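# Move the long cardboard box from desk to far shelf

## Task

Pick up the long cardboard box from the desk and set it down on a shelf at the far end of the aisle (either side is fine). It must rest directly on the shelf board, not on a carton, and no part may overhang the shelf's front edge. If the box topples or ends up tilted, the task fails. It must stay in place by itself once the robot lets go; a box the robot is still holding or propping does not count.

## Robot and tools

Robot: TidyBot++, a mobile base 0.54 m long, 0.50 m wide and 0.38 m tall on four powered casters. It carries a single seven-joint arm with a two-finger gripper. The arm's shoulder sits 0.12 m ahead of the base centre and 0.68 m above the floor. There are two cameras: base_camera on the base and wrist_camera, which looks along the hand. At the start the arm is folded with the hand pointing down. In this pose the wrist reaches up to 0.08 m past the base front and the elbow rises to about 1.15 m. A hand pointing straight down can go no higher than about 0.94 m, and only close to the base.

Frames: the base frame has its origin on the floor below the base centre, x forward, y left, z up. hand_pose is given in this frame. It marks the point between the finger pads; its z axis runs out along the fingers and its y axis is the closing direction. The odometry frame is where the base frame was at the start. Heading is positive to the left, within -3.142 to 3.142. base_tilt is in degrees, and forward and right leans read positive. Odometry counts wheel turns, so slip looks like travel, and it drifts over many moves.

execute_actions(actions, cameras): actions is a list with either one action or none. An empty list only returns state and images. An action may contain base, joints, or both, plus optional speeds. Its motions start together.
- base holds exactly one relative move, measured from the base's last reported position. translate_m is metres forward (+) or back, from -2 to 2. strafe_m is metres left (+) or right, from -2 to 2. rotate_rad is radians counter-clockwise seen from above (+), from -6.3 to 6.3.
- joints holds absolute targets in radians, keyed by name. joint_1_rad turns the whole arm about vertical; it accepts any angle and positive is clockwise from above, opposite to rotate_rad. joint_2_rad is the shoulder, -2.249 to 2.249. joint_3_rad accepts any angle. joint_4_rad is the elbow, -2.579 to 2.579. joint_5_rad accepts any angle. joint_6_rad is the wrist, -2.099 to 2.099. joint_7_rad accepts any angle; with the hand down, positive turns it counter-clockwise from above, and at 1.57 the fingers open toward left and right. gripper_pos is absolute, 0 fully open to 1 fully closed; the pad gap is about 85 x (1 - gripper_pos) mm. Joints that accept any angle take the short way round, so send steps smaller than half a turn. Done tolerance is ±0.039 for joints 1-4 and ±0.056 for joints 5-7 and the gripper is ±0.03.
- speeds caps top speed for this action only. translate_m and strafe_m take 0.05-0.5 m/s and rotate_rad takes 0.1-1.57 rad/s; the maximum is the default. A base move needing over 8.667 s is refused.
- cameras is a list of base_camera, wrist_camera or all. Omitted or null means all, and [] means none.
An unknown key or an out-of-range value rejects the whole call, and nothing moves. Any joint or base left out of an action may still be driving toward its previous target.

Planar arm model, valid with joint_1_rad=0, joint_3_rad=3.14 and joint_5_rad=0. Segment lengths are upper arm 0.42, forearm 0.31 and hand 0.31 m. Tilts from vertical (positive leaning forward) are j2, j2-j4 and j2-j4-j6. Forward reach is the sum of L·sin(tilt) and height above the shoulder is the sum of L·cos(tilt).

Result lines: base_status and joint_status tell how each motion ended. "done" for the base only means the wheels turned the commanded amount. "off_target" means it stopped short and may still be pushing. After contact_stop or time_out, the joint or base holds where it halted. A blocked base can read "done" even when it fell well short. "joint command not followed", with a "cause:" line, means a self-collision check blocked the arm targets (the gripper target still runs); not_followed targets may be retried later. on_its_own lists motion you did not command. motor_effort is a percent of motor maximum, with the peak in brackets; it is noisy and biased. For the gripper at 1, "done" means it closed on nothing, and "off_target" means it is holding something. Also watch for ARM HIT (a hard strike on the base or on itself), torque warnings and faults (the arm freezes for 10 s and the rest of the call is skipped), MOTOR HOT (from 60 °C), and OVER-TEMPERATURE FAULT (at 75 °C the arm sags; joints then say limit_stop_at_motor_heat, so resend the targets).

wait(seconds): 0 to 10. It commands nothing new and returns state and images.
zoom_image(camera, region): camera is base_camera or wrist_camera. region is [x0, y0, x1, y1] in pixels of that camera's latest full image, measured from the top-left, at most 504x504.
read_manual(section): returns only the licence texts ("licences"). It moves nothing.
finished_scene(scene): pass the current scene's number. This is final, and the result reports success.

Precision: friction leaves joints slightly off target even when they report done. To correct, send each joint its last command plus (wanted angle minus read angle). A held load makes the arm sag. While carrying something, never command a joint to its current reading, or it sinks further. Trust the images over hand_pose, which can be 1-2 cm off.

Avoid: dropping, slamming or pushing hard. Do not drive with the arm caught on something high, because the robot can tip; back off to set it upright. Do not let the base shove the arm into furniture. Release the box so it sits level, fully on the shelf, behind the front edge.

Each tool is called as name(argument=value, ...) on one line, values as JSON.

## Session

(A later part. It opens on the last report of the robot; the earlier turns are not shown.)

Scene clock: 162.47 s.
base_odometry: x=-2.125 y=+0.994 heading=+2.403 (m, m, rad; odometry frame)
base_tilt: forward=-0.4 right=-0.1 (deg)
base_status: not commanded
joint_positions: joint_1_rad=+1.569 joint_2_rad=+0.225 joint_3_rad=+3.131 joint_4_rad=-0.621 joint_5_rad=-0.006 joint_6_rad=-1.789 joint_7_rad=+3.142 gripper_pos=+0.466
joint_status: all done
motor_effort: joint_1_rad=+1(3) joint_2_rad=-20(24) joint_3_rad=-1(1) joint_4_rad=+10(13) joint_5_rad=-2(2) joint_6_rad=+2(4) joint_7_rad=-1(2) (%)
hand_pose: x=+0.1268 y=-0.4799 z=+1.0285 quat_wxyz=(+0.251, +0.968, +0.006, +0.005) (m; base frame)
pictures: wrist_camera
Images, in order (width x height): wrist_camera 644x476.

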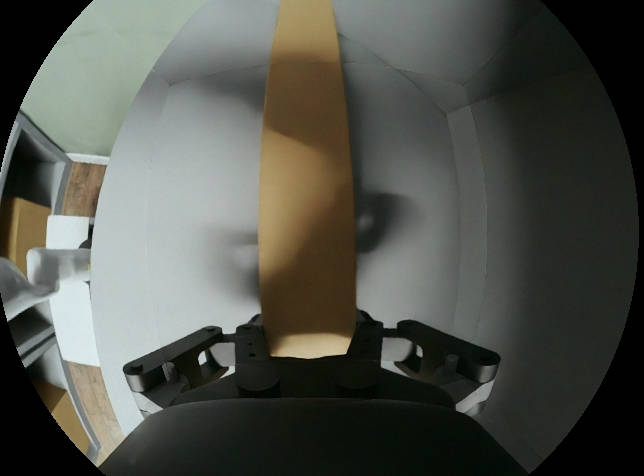

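Straightened. A little lower, then release.

execute_actions(actions=[{"joints":{"joint_2_rad":0.29,"joint_4_rad":-0.66,"joint_6_rad":-1.84}}], cameras=[])

execute_actions(actions=[{"joints":{"gripper_pos":0.15}}], cameras=["wrist_camera"])

execute_actions(actions=[{"joints":{"joint_2_rad":0.08,"joint_4_rad":-0.62,"joint_6_rad":-1.9}}], cameras=["wrist_camera"])

Scene clock: 165.80 s.
base_odometry: x=-2.125 y=+0.994 heading=+2.403 (m, m, rad; odometry frame)
base_tilt: forward=-0.4 right=-0.1 (deg)
base_status: not commanded
joint_positions: joint_1_rad=+1.569 joint_2_rad=+0.225 joint_3_rad=+3.131 joint_4_rad=-0.621 joint_5_rad=-0.006 joint_6_rad=-1.789 joint_7_rad=+3.142 gripper_pos=+0.466
joint_status: joint_2_rad off_target (ended at +0.225, target +0.290); joint_4_rad off_target (ended at -0.621, target -0.660); the others done
motor_effort: joint_1_rad=+1(1) joint_2_rad=-14(20) joint_3_rad=-1(1) joint_4_rad=+6(11) joint_5_rad=-2(2) joint_6_rad=+0(2) joint_7_rad=+0(1) (%)
hand_pose: x=+0.1268 y=-0.4800 z=+1.0283 quat_wxyz=(+0.251, +0.968, +0.006, +0.005) (m; base frame)
pictures: none
No camera images: the call's "cameras" was empty. Leave "cameras" out to get every camera's image.

Scene clock: 166.83 s.
base_odometry: x=-2.125 y=+0.994 heading=+2.403 (m, m, rad; odometry frame)
base_tilt: forward=-0.3 right=-0.1 (deg)
base_status: not commanded
joint_positions: joint_1_rad=+1.569 joint_2_rad=+0.232 joint_3_rad=+3.131 joint_4_rad=-0.621 joint_5_rad=-0.006 joint_6_rad=-1.793 joint_7_rad=+3.142 gripper_pos=+0.150
joint_status: all done
motor_effort: joint_1_rad=+1(1) joint_2_rad=-17(22) joint_3_rad=+0(1) joint_4_rad=+8(13) joint_5_rad=+0(2) joint_6_rad=-1(10) joint_7_rad=+1(1) (%)
hand_pose: x=+0.1267 y=-0.4814 z=+1.0239 quat_wxyz=(+0.245, +0.970, +0.006, +0.005) (m; base frame)
pictures: wrist_camera
Images, in order (width x height): wrist_camera 644x476.

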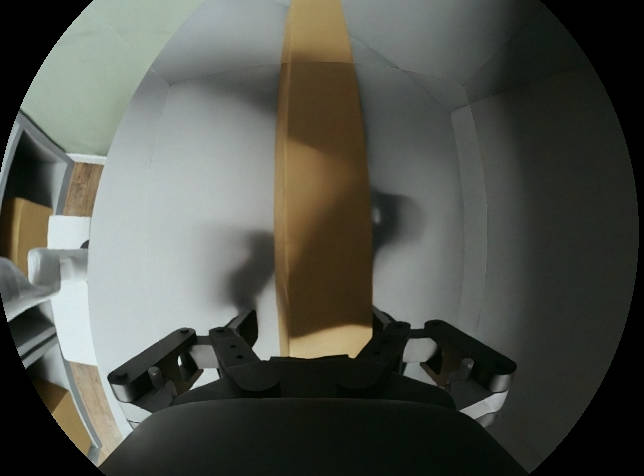

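Scene clock: 168.13 s.
base_odometry: x=-2.125 y=+0.994 heading=+2.403 (m, m, rad; odometry frame)
base_tilt: forward=-0.4 right=-0.1 (deg)
base_status: not commanded
joint_positions: joint_1_rad=+1.569 joint_2_rad=+0.080 joint_3_rad=+3.131 joint_4_rad=-0.627 joint_5_rad=-0.006 joint_6_rad=-1.876 joint_7_rad=+3.142 gripper_pos=+0.150
joint_status: all done
motor_effort: joint_1_rad=+0(1) joint_2_rad=-18(30) joint_3_rad=+0(1) joint_4_rad=+13(15) joint_5_rad=+0(0) joint_6_rad=+5(6) joint_7_rad=+0(1) (%)
hand_pose: x=+0.1264 y=-0.4027 z=+1.0763 quat_wxyz=(+0.276, +0.961, +0.007, +0.004) (m; base frame)
pictures: wrist_camera
Images, in order (width x height): wrist_camera 644x476.

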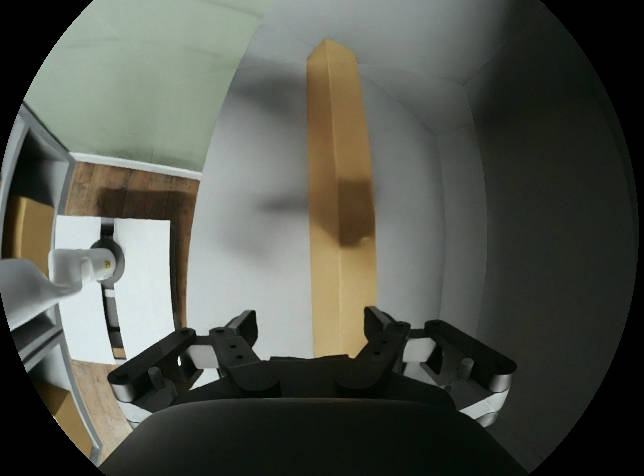

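finished_scene(scene=1)

The scene is finished: the task was done.


## Next scene

The same job, from a new start.

execute_actions(actions=[{"joints":{"joint_4_rad":-1.8,"joint_6_rad":-0.4}}])

Scene clock: 1.97 s.
base_odometry: x=+0.000 y=+0.000 heading=+0.000 (m, m, rad; odometry frame)
base_tilt: forward=-0.4 right=-0.1 (deg)
base_status: not commanded
joint_positions: joint_1_rad=-0.012 joint_2_rad=-0.401 joint_3_rad=+3.154 joint_4_rad=-1.813 joint_5_rad=+0.030 joint_6_rad=-0.424 joint_7_rad=+1.608 gripper_pos=+0.000
joint_status: all done
motor_effort: joint_1_rad=+1(0) joint_2_rad=-8(8) joint_3_rad=+0(0) joint_4_rad=+21(22) joint_5_rad=+0(1) joint_6_rad=+8(8) joint_7_rad=+1(1) (%)
hand_pose: x=+0.5656 y=-0.0038 z=+1.0376 quat_wxyz=(+0.022, +0.794, +0.021, +0.607) (m; base frame)
pictures: base_camera, wrist_camera
Images, in order (width x height): base_camera 644x364, wrist_camera 644x476.

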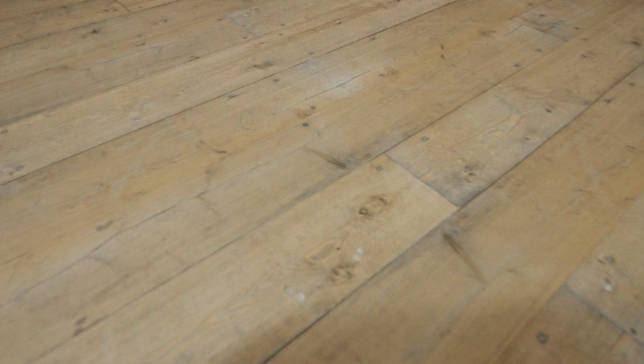

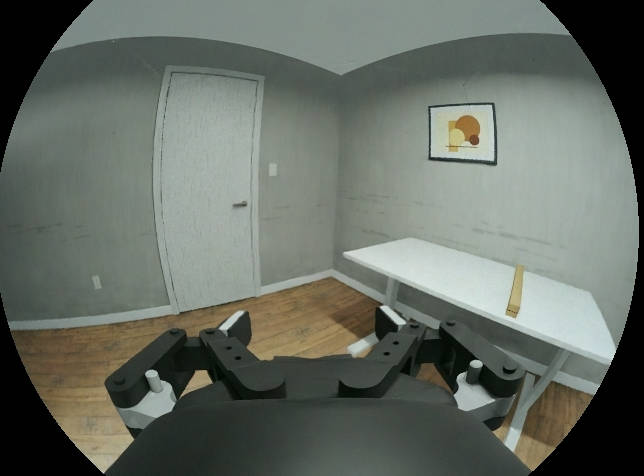

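execute_actions(actions=[{"base":{"rotate_rad":-0.87},"joints":{"joint_2_rad":-0.1,"joint_4_rad":-1.4,"joint_6_rad":-1.0}}])

Scene clock: 6.23 s.
base_odometry: x=+0.000 y=+0.000 heading=-0.869 (m, m, rad; odometry frame)
base_tilt: forward=-0.4 right=-0.1 (deg)
base_status: done
joint_positions: joint_1_rad=-0.012 joint_2_rad=-0.108 joint_3_rad=+3.157 joint_4_rad=-1.420 joint_5_rad=+0.030 joint_6_rad=-0.975 joint_7_rad=+1.608 gripper_pos=+0.000
joint_status: all done
motor_effort: joint_1_rad=+1(2) joint_2_rad=-18(20) joint_3_rad=+0(2) joint_4_rad=+19(21) joint_5_rad=+0(1) joint_6_rad=+6(8) joint_7_rad=+1(0) (%)
hand_pose: x=+0.6124 y=-0.0084 z=+0.9767 quat_wxyz=(+0.022, +0.910, +0.018, +0.414) (m; base frame)
pictures: base_camera, wrist_camera
Images, in order (width x height): base_camera 644x364, wrist_camera 644x476.

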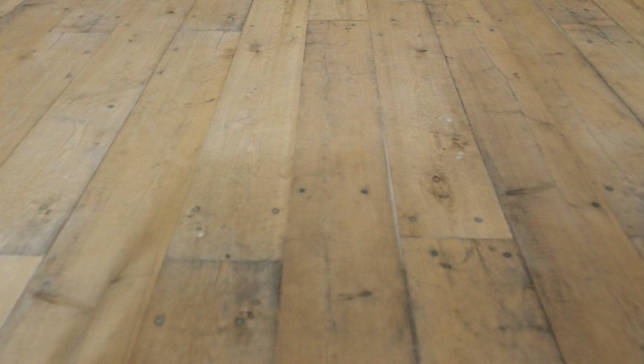

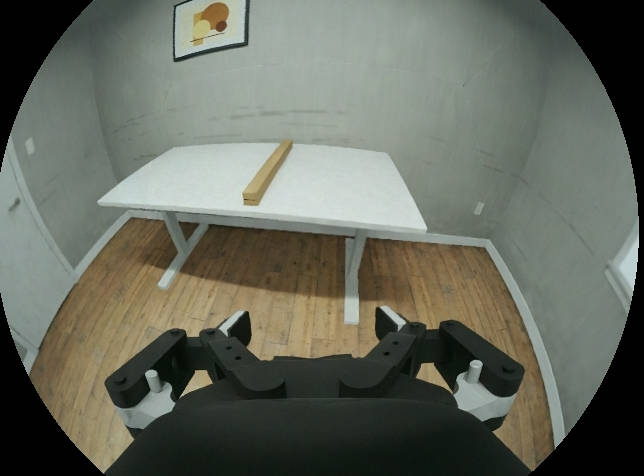

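execute_actions(actions=[{"base":{"strafe_m":0.24},"joints":{"joint_6_rad":-1.3,"joint_5_rad":0,"joint_3_rad":3.13}}], cameras=[])

execute_actions(actions=[{"base":{"translate_m":0.47}}])

Scene clock: 11.20 s.
base_odometry: x=+0.184 y=+0.155 heading=-0.870 (m, m, rad; odometry frame)
base_tilt: forward=-0.3 right=-0.1 (deg)
base_status: done
joint_positions: joint_1_rad=-0.012 joint_2_rad=-0.108 joint_3_rad=+3.136 joint_4_rad=-1.412 joint_5_rad=+0.020 joint_6_rad=-1.296 joint_7_rad=+1.608 gripper_pos=+0.000
joint_status: all done
motor_effort: joint_1_rad=+1(1) joint_2_rad=-17(19) joint_3_rad=+0(2) joint_4_rad=+19(20) joint_5_rad=+1(1) joint_6_rad=+4(7) joint_7_rad=+1(0) (%)
hand_pose: x=+0.5372 y=+0.0029 z=+0.9165 quat_wxyz=(+0.013, +0.963, +0.026, +0.268) (m; base frame)
pictures: none
No camera images: the call's "cameras" was empty. Leave "cameras" out to get every camera's image.

Scene clock: 13.50 s.
base_odometry: x=+0.487 y=-0.204 heading=-0.869 (m, m, rad; odometry frame)
base_tilt: forward=-0.4 right=-0.1 (deg)
base_status: done
joint_positions: joint_1_rad=-0.012 joint_2_rad=-0.099 joint_3_rad=+3.136 joint_4_rad=-1.411 joint_5_rad=+0.019 joint_6_rad=-1.296 joint_7_rad=+1.608 gripper_pos=+0.000
joint_status: not commanded
motor_effort: joint_1_rad=+1(1) joint_2_rad=-18(22) joint_3_rad=+0(1) joint_4_rad=+18(19) joint_5_rad=+0(0) joint_6_rad=+5(5) joint_7_rad=+0(1) (%)
hand_pose: x=+0.5394 y=+0.0030 z=+0.9130 quat_wxyz=(+0.013, +0.964, +0.027, +0.264) (m; base frame)
pictures: base_camera, wrist_camera
Images, in order (width x height): base_camera 644x364, wrist_camera 644x476.

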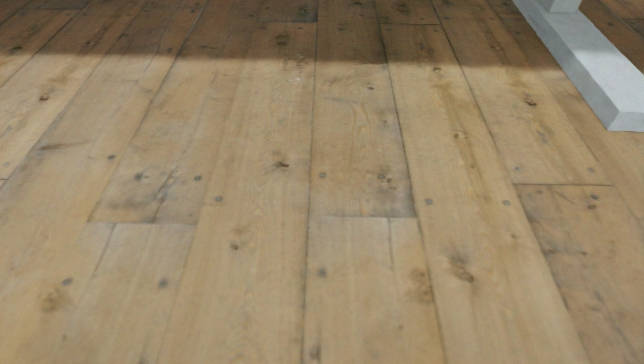

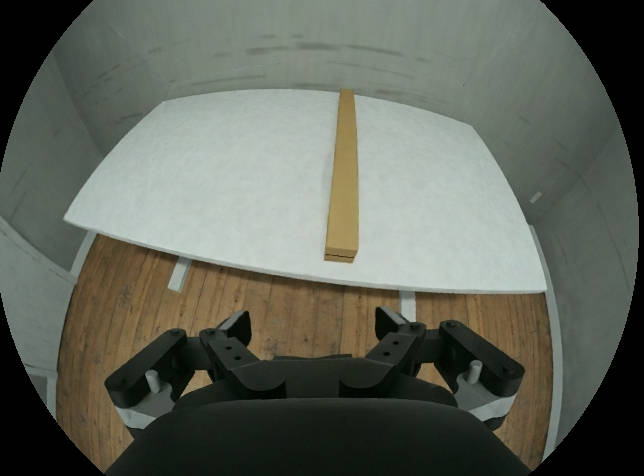

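execute_actions(actions=[{"base":{"translate_m":0.38},"joints":{"joint_1_rad":0.105,"joint_2_rad":0.47,"joint_4_rad":-0.81,"joint_6_rad":-1.78},"speeds":{"translate_m":0.25}}])

Scene clock: 17.53 s.
base_odometry: x=+0.733 y=-0.495 heading=-0.869 (m, m, rad; odometry frame)
base_tilt: forward=-0.4 right=-0.1 (deg)
base_status: done
joint_positions: joint_1_rad=+0.086 joint_2_rad=+0.463 joint_3_rad=+3.136 joint_4_rad=-0.828 joint_5_rad=+0.019 joint_6_rad=-1.752 joint_7_rad=+1.608 gripper_pos=+0.000
joint_status: all done
motor_effort: joint_1_rad=+1(1) joint_2_rad=-36(41) joint_3_rad=-1(0) joint_4_rad=+16(19) joint_5_rad=+0(1) joint_6_rad=+1(5) joint_7_rad=+0(0) (%)
hand_pose: x=+0.6373 y=-0.0470 z=+0.8355 quat_wxyz=(+0.011, +0.998, -0.024, +0.049) (m; base frame)
pictures: base_camera, wrist_camera
Images, in order (width x height): base_camera 644x364, wrist_camera 644x476.

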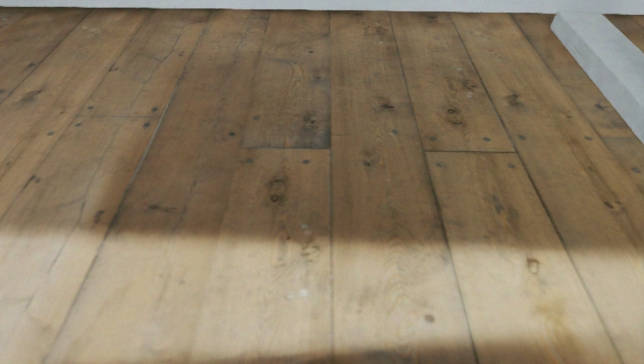

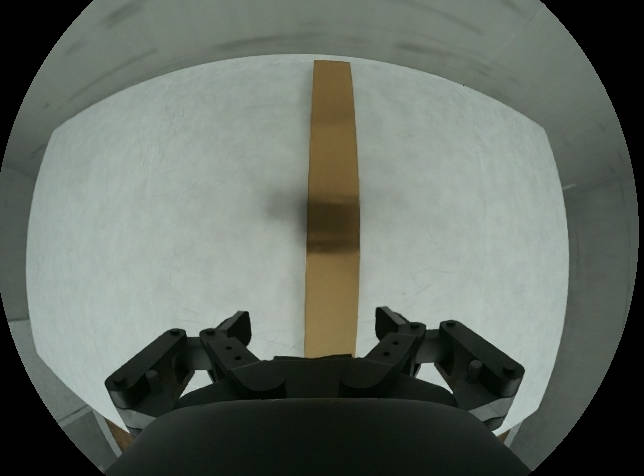

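execute_actions(actions=[{"joints":{"joint_1_rad":0.142,"joint_2_rad":0.52,"joint_4_rad":-0.83,"joint_6_rad":-1.81,"joint_7_rad":1.65}}], cameras=["wrist_camera"])

execute_actions(actions=[{"joints":{"joint_2_rad":0.52,"joint_4_rad":-1.04,"joint_6_rad":-1.58}}], cameras=["wrist_camera"])

Scene clock: 20.50 s.
base_odometry: x=+0.733 y=-0.495 heading=-0.869 (m, m, rad; odometry frame)
base_tilt: forward=-0.4 right=-0.1 (deg)
base_status: not commanded
joint_positions: joint_1_rad=+0.129 joint_2_rad=+0.507 joint_3_rad=+3.136 joint_4_rad=-0.828 joint_5_rad=+0.019 joint_6_rad=-1.783 joint_7_rad=+1.628 gripper_pos=+0.000
joint_status: all done
motor_effort: joint_1_rad=+0(1) joint_2_rad=-39(40) joint_3_rad=-1(2) joint_4_rad=+15(17) joint_5_rad=+0(0) joint_6_rad=+0(2) joint_7_rad=+1(1) (%)
hand_pose: x=+0.6316 y=-0.0688 z=+0.8117 quat_wxyz=(+0.009, +0.999, -0.035, +0.011) (m; base frame)
pictures: wrist_camera
Images, in order (width x height): wrist_camera 644x476.

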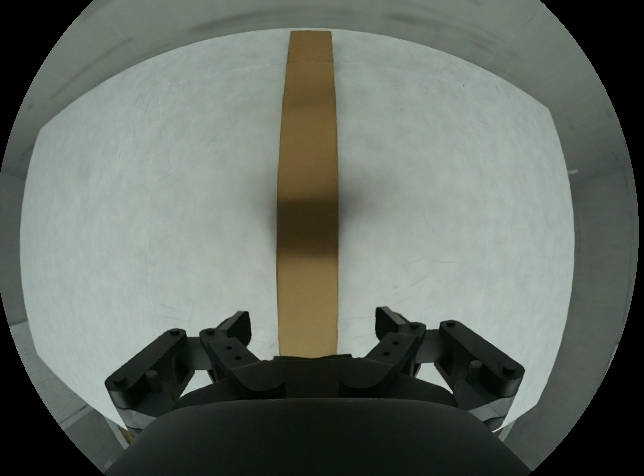

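Scene clock: 21.70 s.
base_odometry: x=+0.733 y=-0.495 heading=-0.869 (m, m, rad; odometry frame)
base_tilt: forward=-0.3 right=-0.1 (deg)
base_status: not commanded
joint_positions: joint_1_rad=+0.129 joint_2_rad=+0.510 joint_3_rad=+3.136 joint_4_rad=-1.026 joint_5_rad=+0.019 joint_6_rad=-1.606 joint_7_rad=+1.628 gripper_pos=+0.000
joint_status: all done
motor_effort: joint_1_rad=+1(1) joint_2_rad=-39(40) joint_3_rad=-1(1) joint_4_rad=+17(17) joint_5_rad=+0(0) joint_6_rad=+0(1) joint_7_rad=+1(0) (%)
hand_pose: x=+0.6340 y=-0.0691 z=+0.7487 quat_wxyz=(+0.008, +0.999, -0.034, -0.001) (m; base frame)
pictures: wrist_camera
Images, in order (width x height): wrist_camera 644x476.

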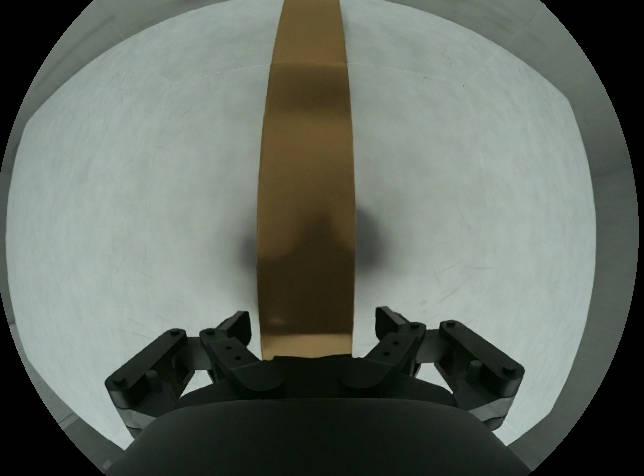

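execute_actions(actions=[{"joints":{"gripper_pos":1}}], cameras=[])

execute_actions(actions=[{"joints":{"joint_2_rad":0.38,"joint_4_rad":-1.04,"joint_6_rad":-1.72}}], cameras=[])

execute_actions(actions=[{"base":{"translate_m":-0.6},"joints":{"joint_7_rad":1.57,"joint_1_rad":-0.015}}], cameras=["wrist_camera"])

execute_actions(actions=[{"joints":{"joint_2_rad":-0.62,"joint_4_rad":-1.35,"joint_6_rad":-0.86}}], cameras=[])

execute_actions(actions=[{"base":{"rotate_rad":-3.14},"speeds":{"rotate_rad":1.2}}])

Scene clock: 27.27 s.
base_odometry: x=+0.733 y=-0.494 heading=-0.869 (m, m, rad; odometry frame)
base_tilt: forward=-0.4 right=-0.1 (deg)
base_status: not commanded
joint_positions: joint_1_rad=+0.129 joint_2_rad=+0.509 joint_3_rad=+3.136 joint_4_rad=-1.026 joint_5_rad=+0.019 joint_6_rad=-1.606 joint_7_rad=+1.628 gripper_pos=+0.463
joint_status: gripper_pos off_target (ended at +0.463, target +1.000)
motor_effort: joint_1_rad=+1(0) joint_2_rad=-37(38) joint_3_rad=-1(1) joint_4_rad=+15(16) joint_5_rad=+0(0) joint_6_rad=+1(1) joint_7_rad=+0(1) (%)
hand_pose: x=+0.6340 y=-0.0690 z=+0.7492 quat_wxyz=(+0.008, +0.999, -0.034, +0.000) (m; base frame)
pictures: none
No camera images: the call's "cameras" was empty. Leave "cameras" out to get every camera's image.

Scene clock: 28.40 s.
base_odometry: x=+0.733 y=-0.494 heading=-0.869 (m, m, rad; odometry frame)
base_tilt: forward=-0.3 right=-0.1 (deg)
base_status: not commanded
joint_positions: joint_1_rad=+0.129 joint_2_rad=+0.384 joint_3_rad=+3.136 joint_4_rad=-1.029 joint_5_rad=+0.019 joint_6_rad=-1.697 joint_7_rad=+1.628 gripper_pos=+0.463
joint_status: all done
motor_effort: joint_1_rad=+1(0) joint_2_rad=-35(43) joint_3_rad=-1(1) joint_4_rad=+16(17) joint_5_rad=+0(0) joint_6_rad=+0(0) joint_7_rad=+1(1) (%)
hand_pose: x=+0.5926 y=-0.0638 z=+0.8100 quat_wxyz=(+0.010, +0.999, -0.035, +0.015) (m; base frame)
pictures: none
No camera images: the call's "cameras" was empty. Leave "cameras" out to get every camera's image.

Scene clock: 31.10 s.
base_odometry: x=+0.345 y=-0.036 heading=-0.869 (m, m, rad; odometry frame)
base_tilt: forward=-0.4 right=-0.1 (deg)
base_status: done
joint_positions: joint_1_rad=-0.009 joint_2_rad=+0.382 joint_3_rad=+3.133 joint_4_rad=-1.030 joint_5_rad=+0.018 joint_6_rad=-1.699 joint_7_rad=+1.592 gripper_pos=+0.463
joint_status: all done
motor_effort: joint_1_rad=+1(3) joint_2_rad=-34(39) joint_3_rad=-1(2) joint_4_rad=+16(17) joint_5_rad=+0(1) joint_6_rad=+1(1) joint_7_rad=+0(1) (%)
hand_pose: x=+0.5959 y=+0.0036 z=+0.8112 quat_wxyz=(+0.007, +1.000, +0.018, +0.016) (m; base frame)
pictures: wrist_camera
Images, in order (width x height): wrist_camera 644x476.

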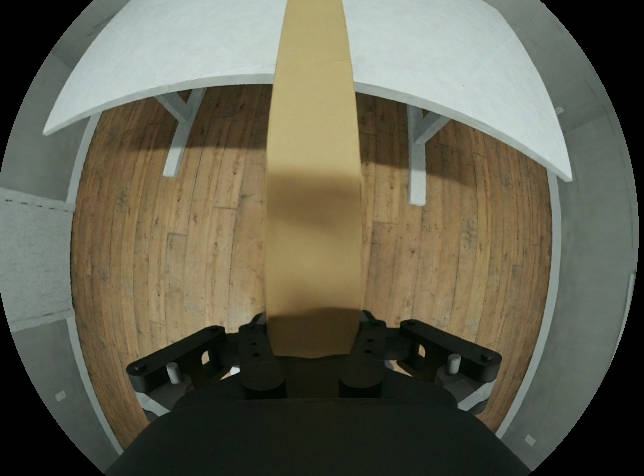

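Scene clock: 33.60 s.
base_odometry: x=+0.345 y=-0.036 heading=-0.869 (m, m, rad; odometry frame)
base_tilt: forward=-0.4 right=-0.1 (deg)
base_status: not commanded
joint_positions: joint_1_rad=-0.009 joint_2_rad=-0.611 joint_3_rad=+3.133 joint_4_rad=-1.334 joint_5_rad=+0.018 joint_6_rad=-0.889 joint_7_rad=+1.592 gripper_pos=+0.463
joint_status: all done
motor_effort: joint_1_rad=+1(1) joint_2_rad=+4(37) joint_3_rad=+0(0) joint_4_rad=+17(18) joint_5_rad=+0(0) joint_6_rad=+9(9) joint_7_rad=+0(1) (%)
hand_pose: x=+0.3966 y=+0.0045 z=+1.2494 quat_wxyz=(+0.013, +0.721, +0.015, +0.692) (m; base frame)
pictures: none
No camera images: the call's "cameras" was empty. Leave "cameras" out to get every camera's image.

Scene clock: 37.27 s.
base_odometry: x=+0.345 y=-0.036 heading=+2.275 (m, m, rad; odometry frame)
base_tilt: forward=-0.4 right=-0.1 (deg)
base_status: done
joint_positions: joint_1_rad=-0.009 joint_2_rad=-0.611 joint_3_rad=+3.133 joint_4_rad=-1.335 joint_5_rad=+0.018 joint_6_rad=-0.889 joint_7_rad=+1.592 gripper_pos=+0.463
joint_status: not commanded
motor_effort: joint_1_rad=+0(1) joint_2_rad=+5(6) joint_3_rad=+0(3) joint_4_rad=+17(17) joint_5_rad=+0(1) joint_6_rad=+8(9) joint_7_rad=+1(1) (%)
hand_pose: x=+0.3970 y=+0.0045 z=+1.2487 quat_wxyz=(+0.013, +0.722, +0.015, +0.692) (m; base frame)
pictures: base_camera, wrist_camera
Images, in order (width x height): base_camera 644x364, wrist_camera 644x476.

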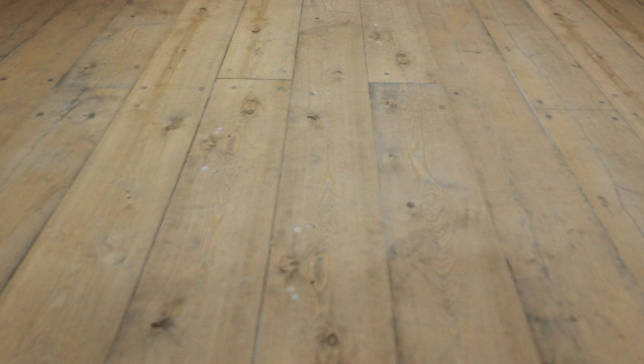

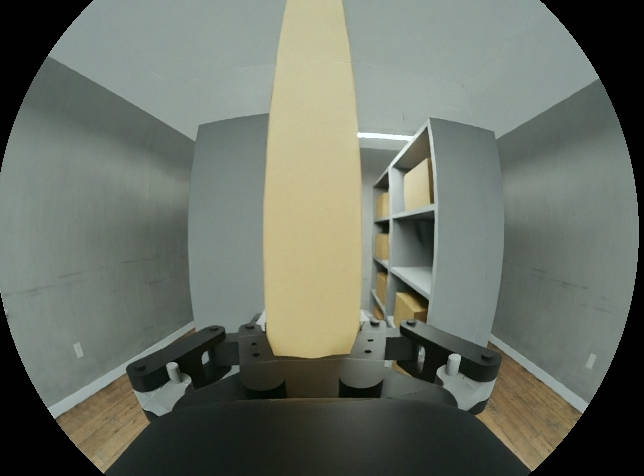

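execute_actions(actions=[{"base":{"strafe_m":-0.24}}], cameras=[])

execute_actions(actions=[{"base":{"translate_m":0.5}}])

Scene clock: 41.50 s.
base_odometry: x=+0.529 y=+0.119 heading=+2.274 (m, m, rad; odometry frame)
base_tilt: forward=-0.4 right=+0.0 (deg)
base_status: done
joint_positions: joint_1_rad=-0.009 joint_2_rad=-0.611 joint_3_rad=+3.134 joint_4_rad=-1.335 joint_5_rad=+0.017 joint_6_rad=-0.889 joint_7_rad=+1.592 gripper_pos=+0.463
joint_status: not commanded
motor_effort: joint_1_rad=+1(1) joint_2_rad=+5(6) joint_3_rad=+0(3) joint_4_rad=+17(17) joint_5_rad=+0(1) joint_6_rad=+9(9) joint_7_rad=+0(1) (%)
hand_pose: x=+0.3970 y=+0.0039 z=+1.2487 quat_wxyz=(+0.013, +0.722, +0.014, +0.692) (m; base frame)
pictures: none
No camera images: the call's "cameras" was empty. Leave "cameras" out to get every camera's image.

Scene clock: 43.87 s.
base_odometry: x=+0.205 y=+0.501 heading=+2.274 (m, m, rad; odometry frame)
base_tilt: forward=-0.4 right=-0.1 (deg)
base_status: done
joint_positions: joint_1_rad=-0.009 joint_2_rad=-0.609 joint_3_rad=+3.134 joint_4_rad=-1.341 joint_5_rad=+0.017 joint_6_rad=-0.887 joint_7_rad=+1.592 gripper_pos=+0.463
joint_status: not commanded
motor_effort: joint_1_rad=+1(1) joint_2_rad=+4(9) joint_3_rad=+0(1) joint_4_rad=+16(18) joint_5_rad=+0(0) joint_6_rad=+9(9) joint_7_rad=+0(1) (%)
hand_pose: x=+0.3991 y=+0.0040 z=+1.2460 quat_wxyz=(+0.012, +0.724, +0.014, +0.690) (m; base frame)
pictures: base_camera, wrist_camera
Images, in order (width x height): base_camera 644x364, wrist_camera 644x476.

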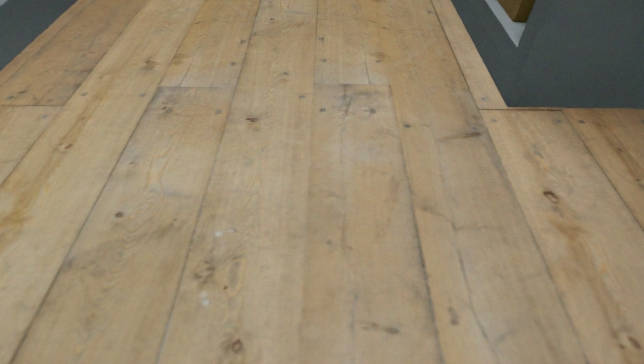

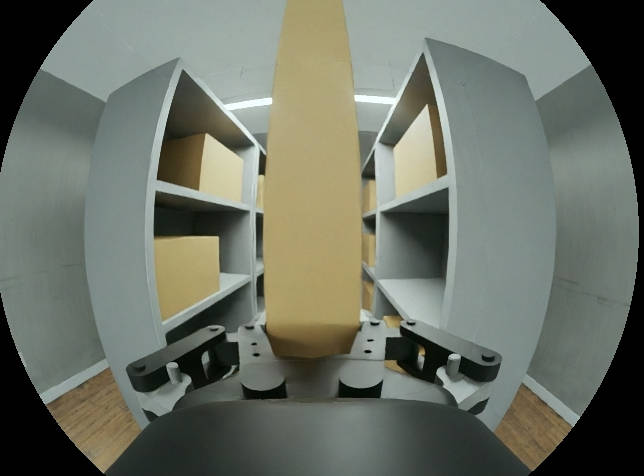

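execute_actions(actions=[{"base":{"strafe_m":0.13}}], cameras=[])

execute_actions(actions=[{"base":{"translate_m":1.2},"speeds":{"translate_m":0.45}}])

Scene clock: 47.93 s.
base_odometry: x=+0.106 y=+0.417 heading=+2.274 (m, m, rad; odometry frame)
base_tilt: forward=-0.4 right=-0.1 (deg)
base_status: done
joint_positions: joint_1_rad=-0.009 joint_2_rad=-0.609 joint_3_rad=+3.129 joint_4_rad=-1.341 joint_5_rad=+0.017 joint_6_rad=-0.886 joint_7_rad=+1.592 gripper_pos=+0.463
joint_status: not commanded
motor_effort: joint_1_rad=+1(0) joint_2_rad=+5(6) joint_3_rad=+1(2) joint_4_rad=+16(17) joint_5_rad=+0(1) joint_6_rad=+9(8) joint_7_rad=+0(0) (%)
hand_pose: x=+0.3990 y=+0.0064 z=+1.2460 quat_wxyz=(+0.012, +0.723, +0.016, +0.690) (m; base frame)
pictures: none
No camera images: the call's "cameras" was empty. Leave "cameras" out to get every camera's image.

Scene clock: 51.87 s.
base_odometry: x=-0.671 y=+1.332 heading=+2.274 (m, m, rad; odometry frame)
base_tilt: forward=-0.3 right=-0.1 (deg)
base_status: done
joint_positions: joint_1_rad=-0.009 joint_2_rad=-0.613 joint_3_rad=+3.129 joint_4_rad=-1.342 joint_5_rad=+0.017 joint_6_rad=-0.885 joint_7_rad=+1.592 gripper_pos=+0.463
joint_status: not commanded
motor_effort: joint_1_rad=+0(1) joint_2_rad=+4(9) joint_3_rad=+0(1) joint_4_rad=+17(18) joint_5_rad=+0(1) joint_6_rad=+9(9) joint_7_rad=+0(1) (%)
hand_pose: x=+0.3969 y=+0.0063 z=+1.2470 quat_wxyz=(+0.012, +0.722, +0.016, +0.692) (m; base frame)
pictures: base_camera, wrist_camera
Images, in order (width x height): base_camera 644x364, wrist_camera 644x476.

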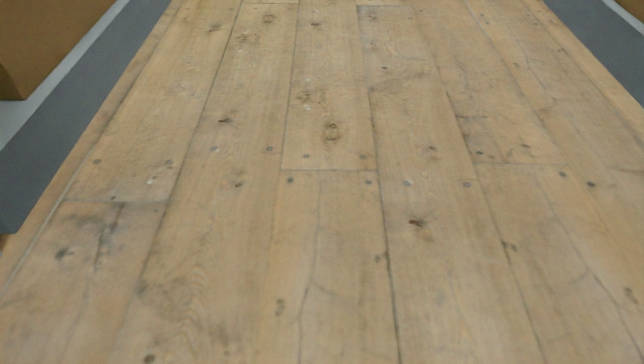

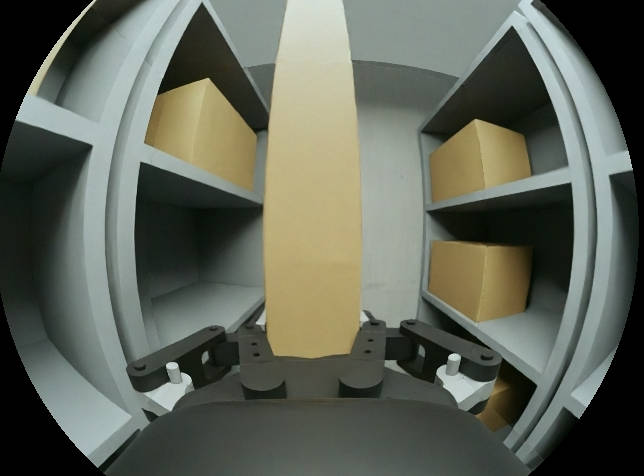

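execute_actions(actions=[{"base":{"rotate_rad":-0.04}}], cameras=[])

execute_actions(actions=[{"base":{"translate_m":0.78},"speeds":{"translate_m":0.4}}], cameras=["base_camera"])

execute_actions(actions=[{"joints":{"joint_1_rad":-1.585}}], cameras=["wrist_camera"])

Scene clock: 56.87 s.
base_odometry: x=-0.671 y=+1.332 heading=+2.234 (m, m, rad; odometry frame)
base_tilt: forward=-0.4 right=-0.1 (deg)
base_status: done
joint_positions: joint_1_rad=-0.009 joint_2_rad=-0.613 joint_3_rad=+3.129 joint_4_rad=-1.342 joint_5_rad=+0.017 joint_6_rad=-0.885 joint_7_rad=+1.592 gripper_pos=+0.463
joint_status: not commanded
motor_effort: joint_1_rad=+1(1) joint_2_rad=+5(5) joint_3_rad=+0(2) joint_4_rad=+17(16) joint_5_rad=+0(1) joint_6_rad=+9(9) joint_7_rad=+0(0) (%)
hand_pose: x=+0.3969 y=+0.0063 z=+1.2470 quat_wxyz=(+0.012, +0.722, +0.016, +0.692) (m; base frame)
pictures: none
No camera images: the call's "cameras" was empty. Leave "cameras" out to get every camera's image.

Scene clock: 59.97 s.
base_odometry: x=-1.151 y=+1.947 heading=+2.234 (m, m, rad; odometry frame)
base_tilt: forward=-0.4 right=-0.1 (deg)
base_status: done
joint_positions: joint_1_rad=-0.009 joint_2_rad=-0.615 joint_3_rad=+3.129 joint_4_rad=-1.342 joint_5_rad=+0.017 joint_6_rad=-0.885 joint_7_rad=+1.592 gripper_pos=+0.463
joint_status: not commanded
motor_effort: joint_1_rad=+0(0) joint_2_rad=+4(8) joint_3_rad=+0(1) joint_4_rad=+17(18) joint_5_rad=+0(1) joint_6_rad=+9(10) joint_7_rad=+1(1) (%)
hand_pose: x=+0.3959 y=+0.0063 z=+1.2475 quat_wxyz=(+0.012, +0.721, +0.016, +0.692) (m; base frame)
pictures: base_camera
Images, in order (width x height): base_camera 644x364.

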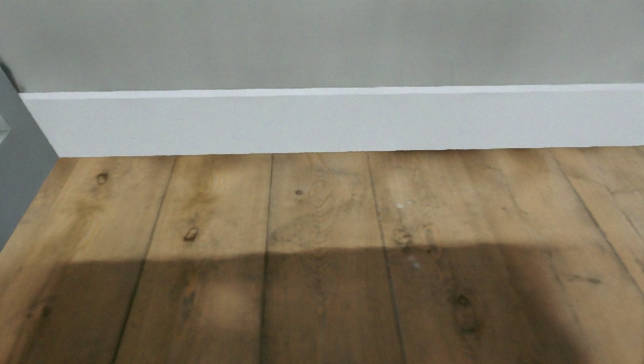

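Scene clock: 62.77 s.
base_odometry: x=-1.151 y=+1.947 heading=+2.234 (m, m, rad; odometry frame)
base_tilt: forward=-0.4 right=-0.1 (deg)
base_status: not commanded
joint_positions: joint_1_rad=-1.567 joint_2_rad=-0.615 joint_3_rad=+3.129 joint_4_rad=-1.342 joint_5_rad=+0.017 joint_6_rad=-0.885 joint_7_rad=+1.592 gripper_pos=+0.463
joint_status: all done
motor_effort: joint_1_rad=+1(0) joint_2_rad=+5(6) joint_3_rad=+0(1) joint_4_rad=+16(17) joint_5_rad=+0(1) joint_6_rad=+9(9) joint_7_rad=+0(0) (%)
hand_pose: x=+0.1161 y=+0.2769 z=+1.2475 quat_wxyz=(-0.478, +0.502, +0.518, +0.501) (m; base frame)
pictures: wrist_camera
Images, in order (width x height): wrist_camera 644x476.

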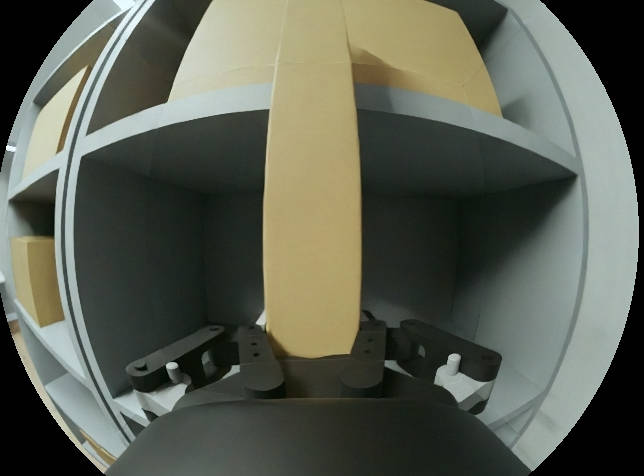

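execute_actions(actions=[{"base":{"translate_m":0.03},"joints":{"joint_7_rad":3.14}}], cameras=["wrist_camera"])

execute_actions(actions=[{"joints":{"joint_2_rad":0.15,"joint_4_rad":-0.62,"joint_6_rad":-1.76}}], cameras=["wrist_camera"])

Scene clock: 67.80 s.
base_odometry: x=-1.169 y=+1.971 heading=+2.233 (m, m, rad; odometry frame)
base_tilt: forward=-0.3 right=-0.1 (deg)
base_status: done
joint_positions: joint_1_rad=-1.568 joint_2_rad=-0.615 joint_3_rad=+3.133 joint_4_rad=-1.342 joint_5_rad=+0.017 joint_6_rad=-0.885 joint_7_rad=+3.140 gripper_pos=+0.463
joint_status: all done
motor_effort: joint_1_rad=+1(0) joint_2_rad=+5(6) joint_3_rad=+0(2) joint_4_rad=+17(16) joint_5_rad=+0(1) joint_6_rad=+9(10) joint_7_rad=+0(0) (%)
hand_pose: x=+0.1175 y=+0.2770 z=+1.2475 quat_wxyz=(+0.008, -0.002, +0.721, +0.692) (m; base frame)
pictures: wrist_camera
Images, in order (width x height): wrist_camera 644x476.

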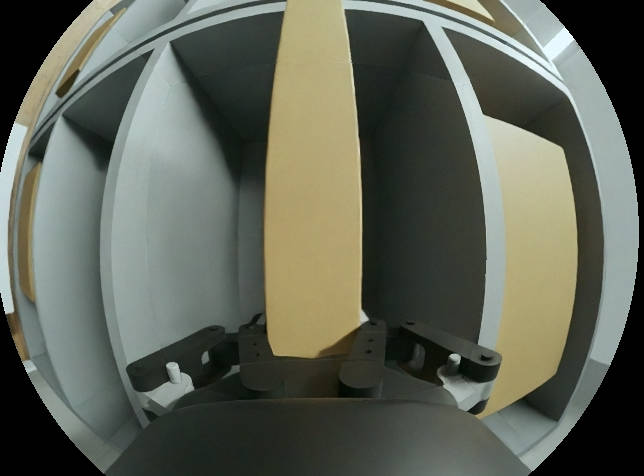

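Scene clock: 69.83 s.
base_odometry: x=-1.169 y=+1.971 heading=+2.233 (m, m, rad; odometry frame)
base_tilt: forward=-0.3 right=-0.1 (deg)
base_status: not commanded
joint_positions: joint_1_rad=-1.568 joint_2_rad=+0.146 joint_3_rad=+3.133 joint_4_rad=-0.642 joint_5_rad=+0.017 joint_6_rad=-1.736 joint_7_rad=+3.140 gripper_pos=+0.463
joint_status: all done
motor_effort: joint_1_rad=+1(1) joint_2_rad=-23(26) joint_3_rad=-1(0) joint_4_rad=+15(17) joint_5_rad=+0(0) joint_6_rad=+5(9) joint_7_rad=+0(0) (%)
hand_pose: x=+0.1205 y=+0.4643 z=+1.0661 quat_wxyz=(+0.006, +0.002, +0.953, +0.304) (m; base frame)
pictures: wrist_camera
Images, in order (width x height): wrist_camera 644x476.

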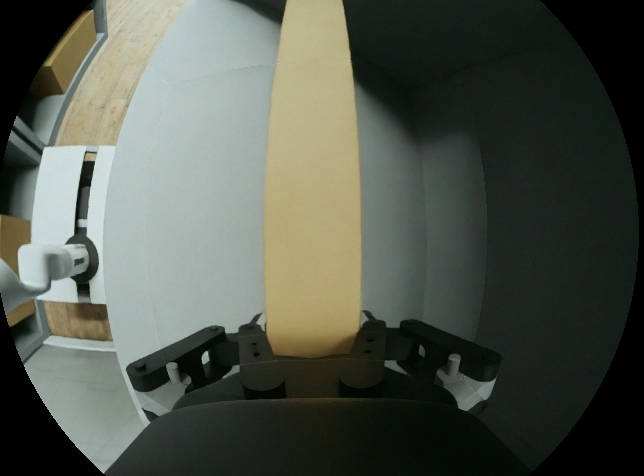

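execute_actions(actions=[{"joints":{"joint_2_rad":0.24,"joint_4_rad":-0.63,"joint_6_rad":-1.81}}], cameras=["wrist_camera"])

Scene clock: 72.30 s.
base_odometry: x=-1.169 y=+1.971 heading=+2.233 (m, m, rad; odometry frame)
base_tilt: forward=-0.4 right=-0.1 (deg)
base_status: not commanded
joint_positions: joint_1_rad=-1.568 joint_2_rad=+0.217 joint_3_rad=+3.133 joint_4_rad=-0.632 joint_5_rad=+0.017 joint_6_rad=-1.783 joint_7_rad=+3.140 gripper_pos=+0.463
joint_status: all done
motor_effort: joint_1_rad=+0(1) joint_2_rad=-24(26) joint_3_rad=-1(2) joint_4_rad=+13(16) joint_5_rad=-1(2) joint_6_rad=+4(5) joint_7_rad=+1(1) (%)
hand_pose: x=+0.1206 y=+0.4784 z=+1.0289 quat_wxyz=(+0.006, +0.002, +0.968, +0.252) (m; base frame)
pictures: wrist_camera
Images, in order (width x height): wrist_camera 644x476.

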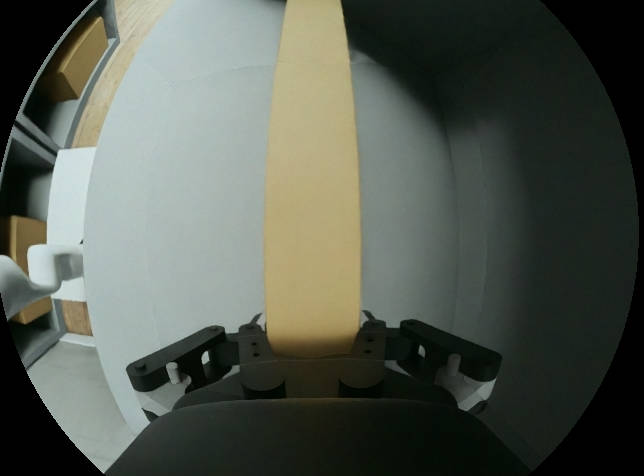

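Touching.

execute_actions(actions=[{"joints":{"gripper_pos":0.15}}], cameras=[])

execute_actions(actions=[{"joints":{"joint_2_rad":0.08,"joint_4_rad":-0.62,"joint_6_rad":-1.9}}], cameras=["wrist_camera"])

Scene clock: 75.97 s.
base_odometry: x=-1.169 y=+1.971 heading=+2.233 (m, m, rad; odometry frame)
base_tilt: forward=-0.4 right=-0.1 (deg)
base_status: not commanded
joint_positions: joint_1_rad=-1.568 joint_2_rad=+0.221 joint_3_rad=+3.133 joint_4_rad=-0.632 joint_5_rad=+0.017 joint_6_rad=-1.783 joint_7_rad=+3.140 gripper_pos=+0.150
joint_status: all done
motor_effort: joint_1_rad=+0(0) joint_2_rad=-26(27) joint_3_rad=-1(1) joint_4_rad=+14(15) joint_5_rad=+0(2) joint_6_rad=+3(4) joint_7_rad=+1(0) (%)
hand_pose: x=+0.1206 y=+0.4799 z=+1.0268 quat_wxyz=(+0.006, +0.002, +0.968, +0.250) (m; base frame)
pictures: none
No camera images: the call's "cameras" was empty. Leave "cameras" out to get every camera's image.

Scene clock: 77.13 s.
base_odometry: x=-1.169 y=+1.971 heading=+2.233 (m, m, rad; odometry frame)
base_tilt: forward=-0.4 right=-0.2 (deg)
base_status: not commanded
joint_positions: joint_1_rad=-1.568 joint_2_rad=+0.077 joint_3_rad=+3.133 joint_4_rad=-0.629 joint_5_rad=+0.017 joint_6_rad=-1.875 joint_7_rad=+3.140 gripper_pos=+0.150
joint_status: all done
motor_effort: joint_1_rad=+1(0) joint_2_rad=-18(29) joint_3_rad=+0(1) joint_4_rad=+14(15) joint_5_rad=+0(0) joint_6_rad=+4(4) joint_7_rad=+0(0) (%)
hand_pose: x=+0.1205 y=+0.4016 z=+1.0769 quat_wxyz=(+0.006, +0.003, +0.961, +0.277) (m; base frame)
pictures: wrist_camera
Images, in order (width x height): wrist_camera 644x476.

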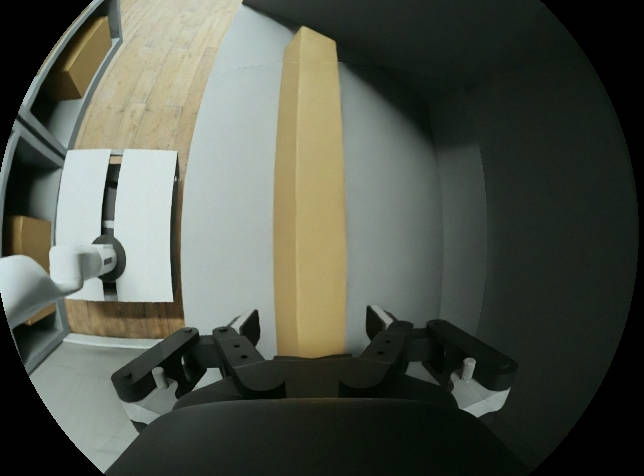

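finished_scene(scene=2)

The scene is finished: the task was done.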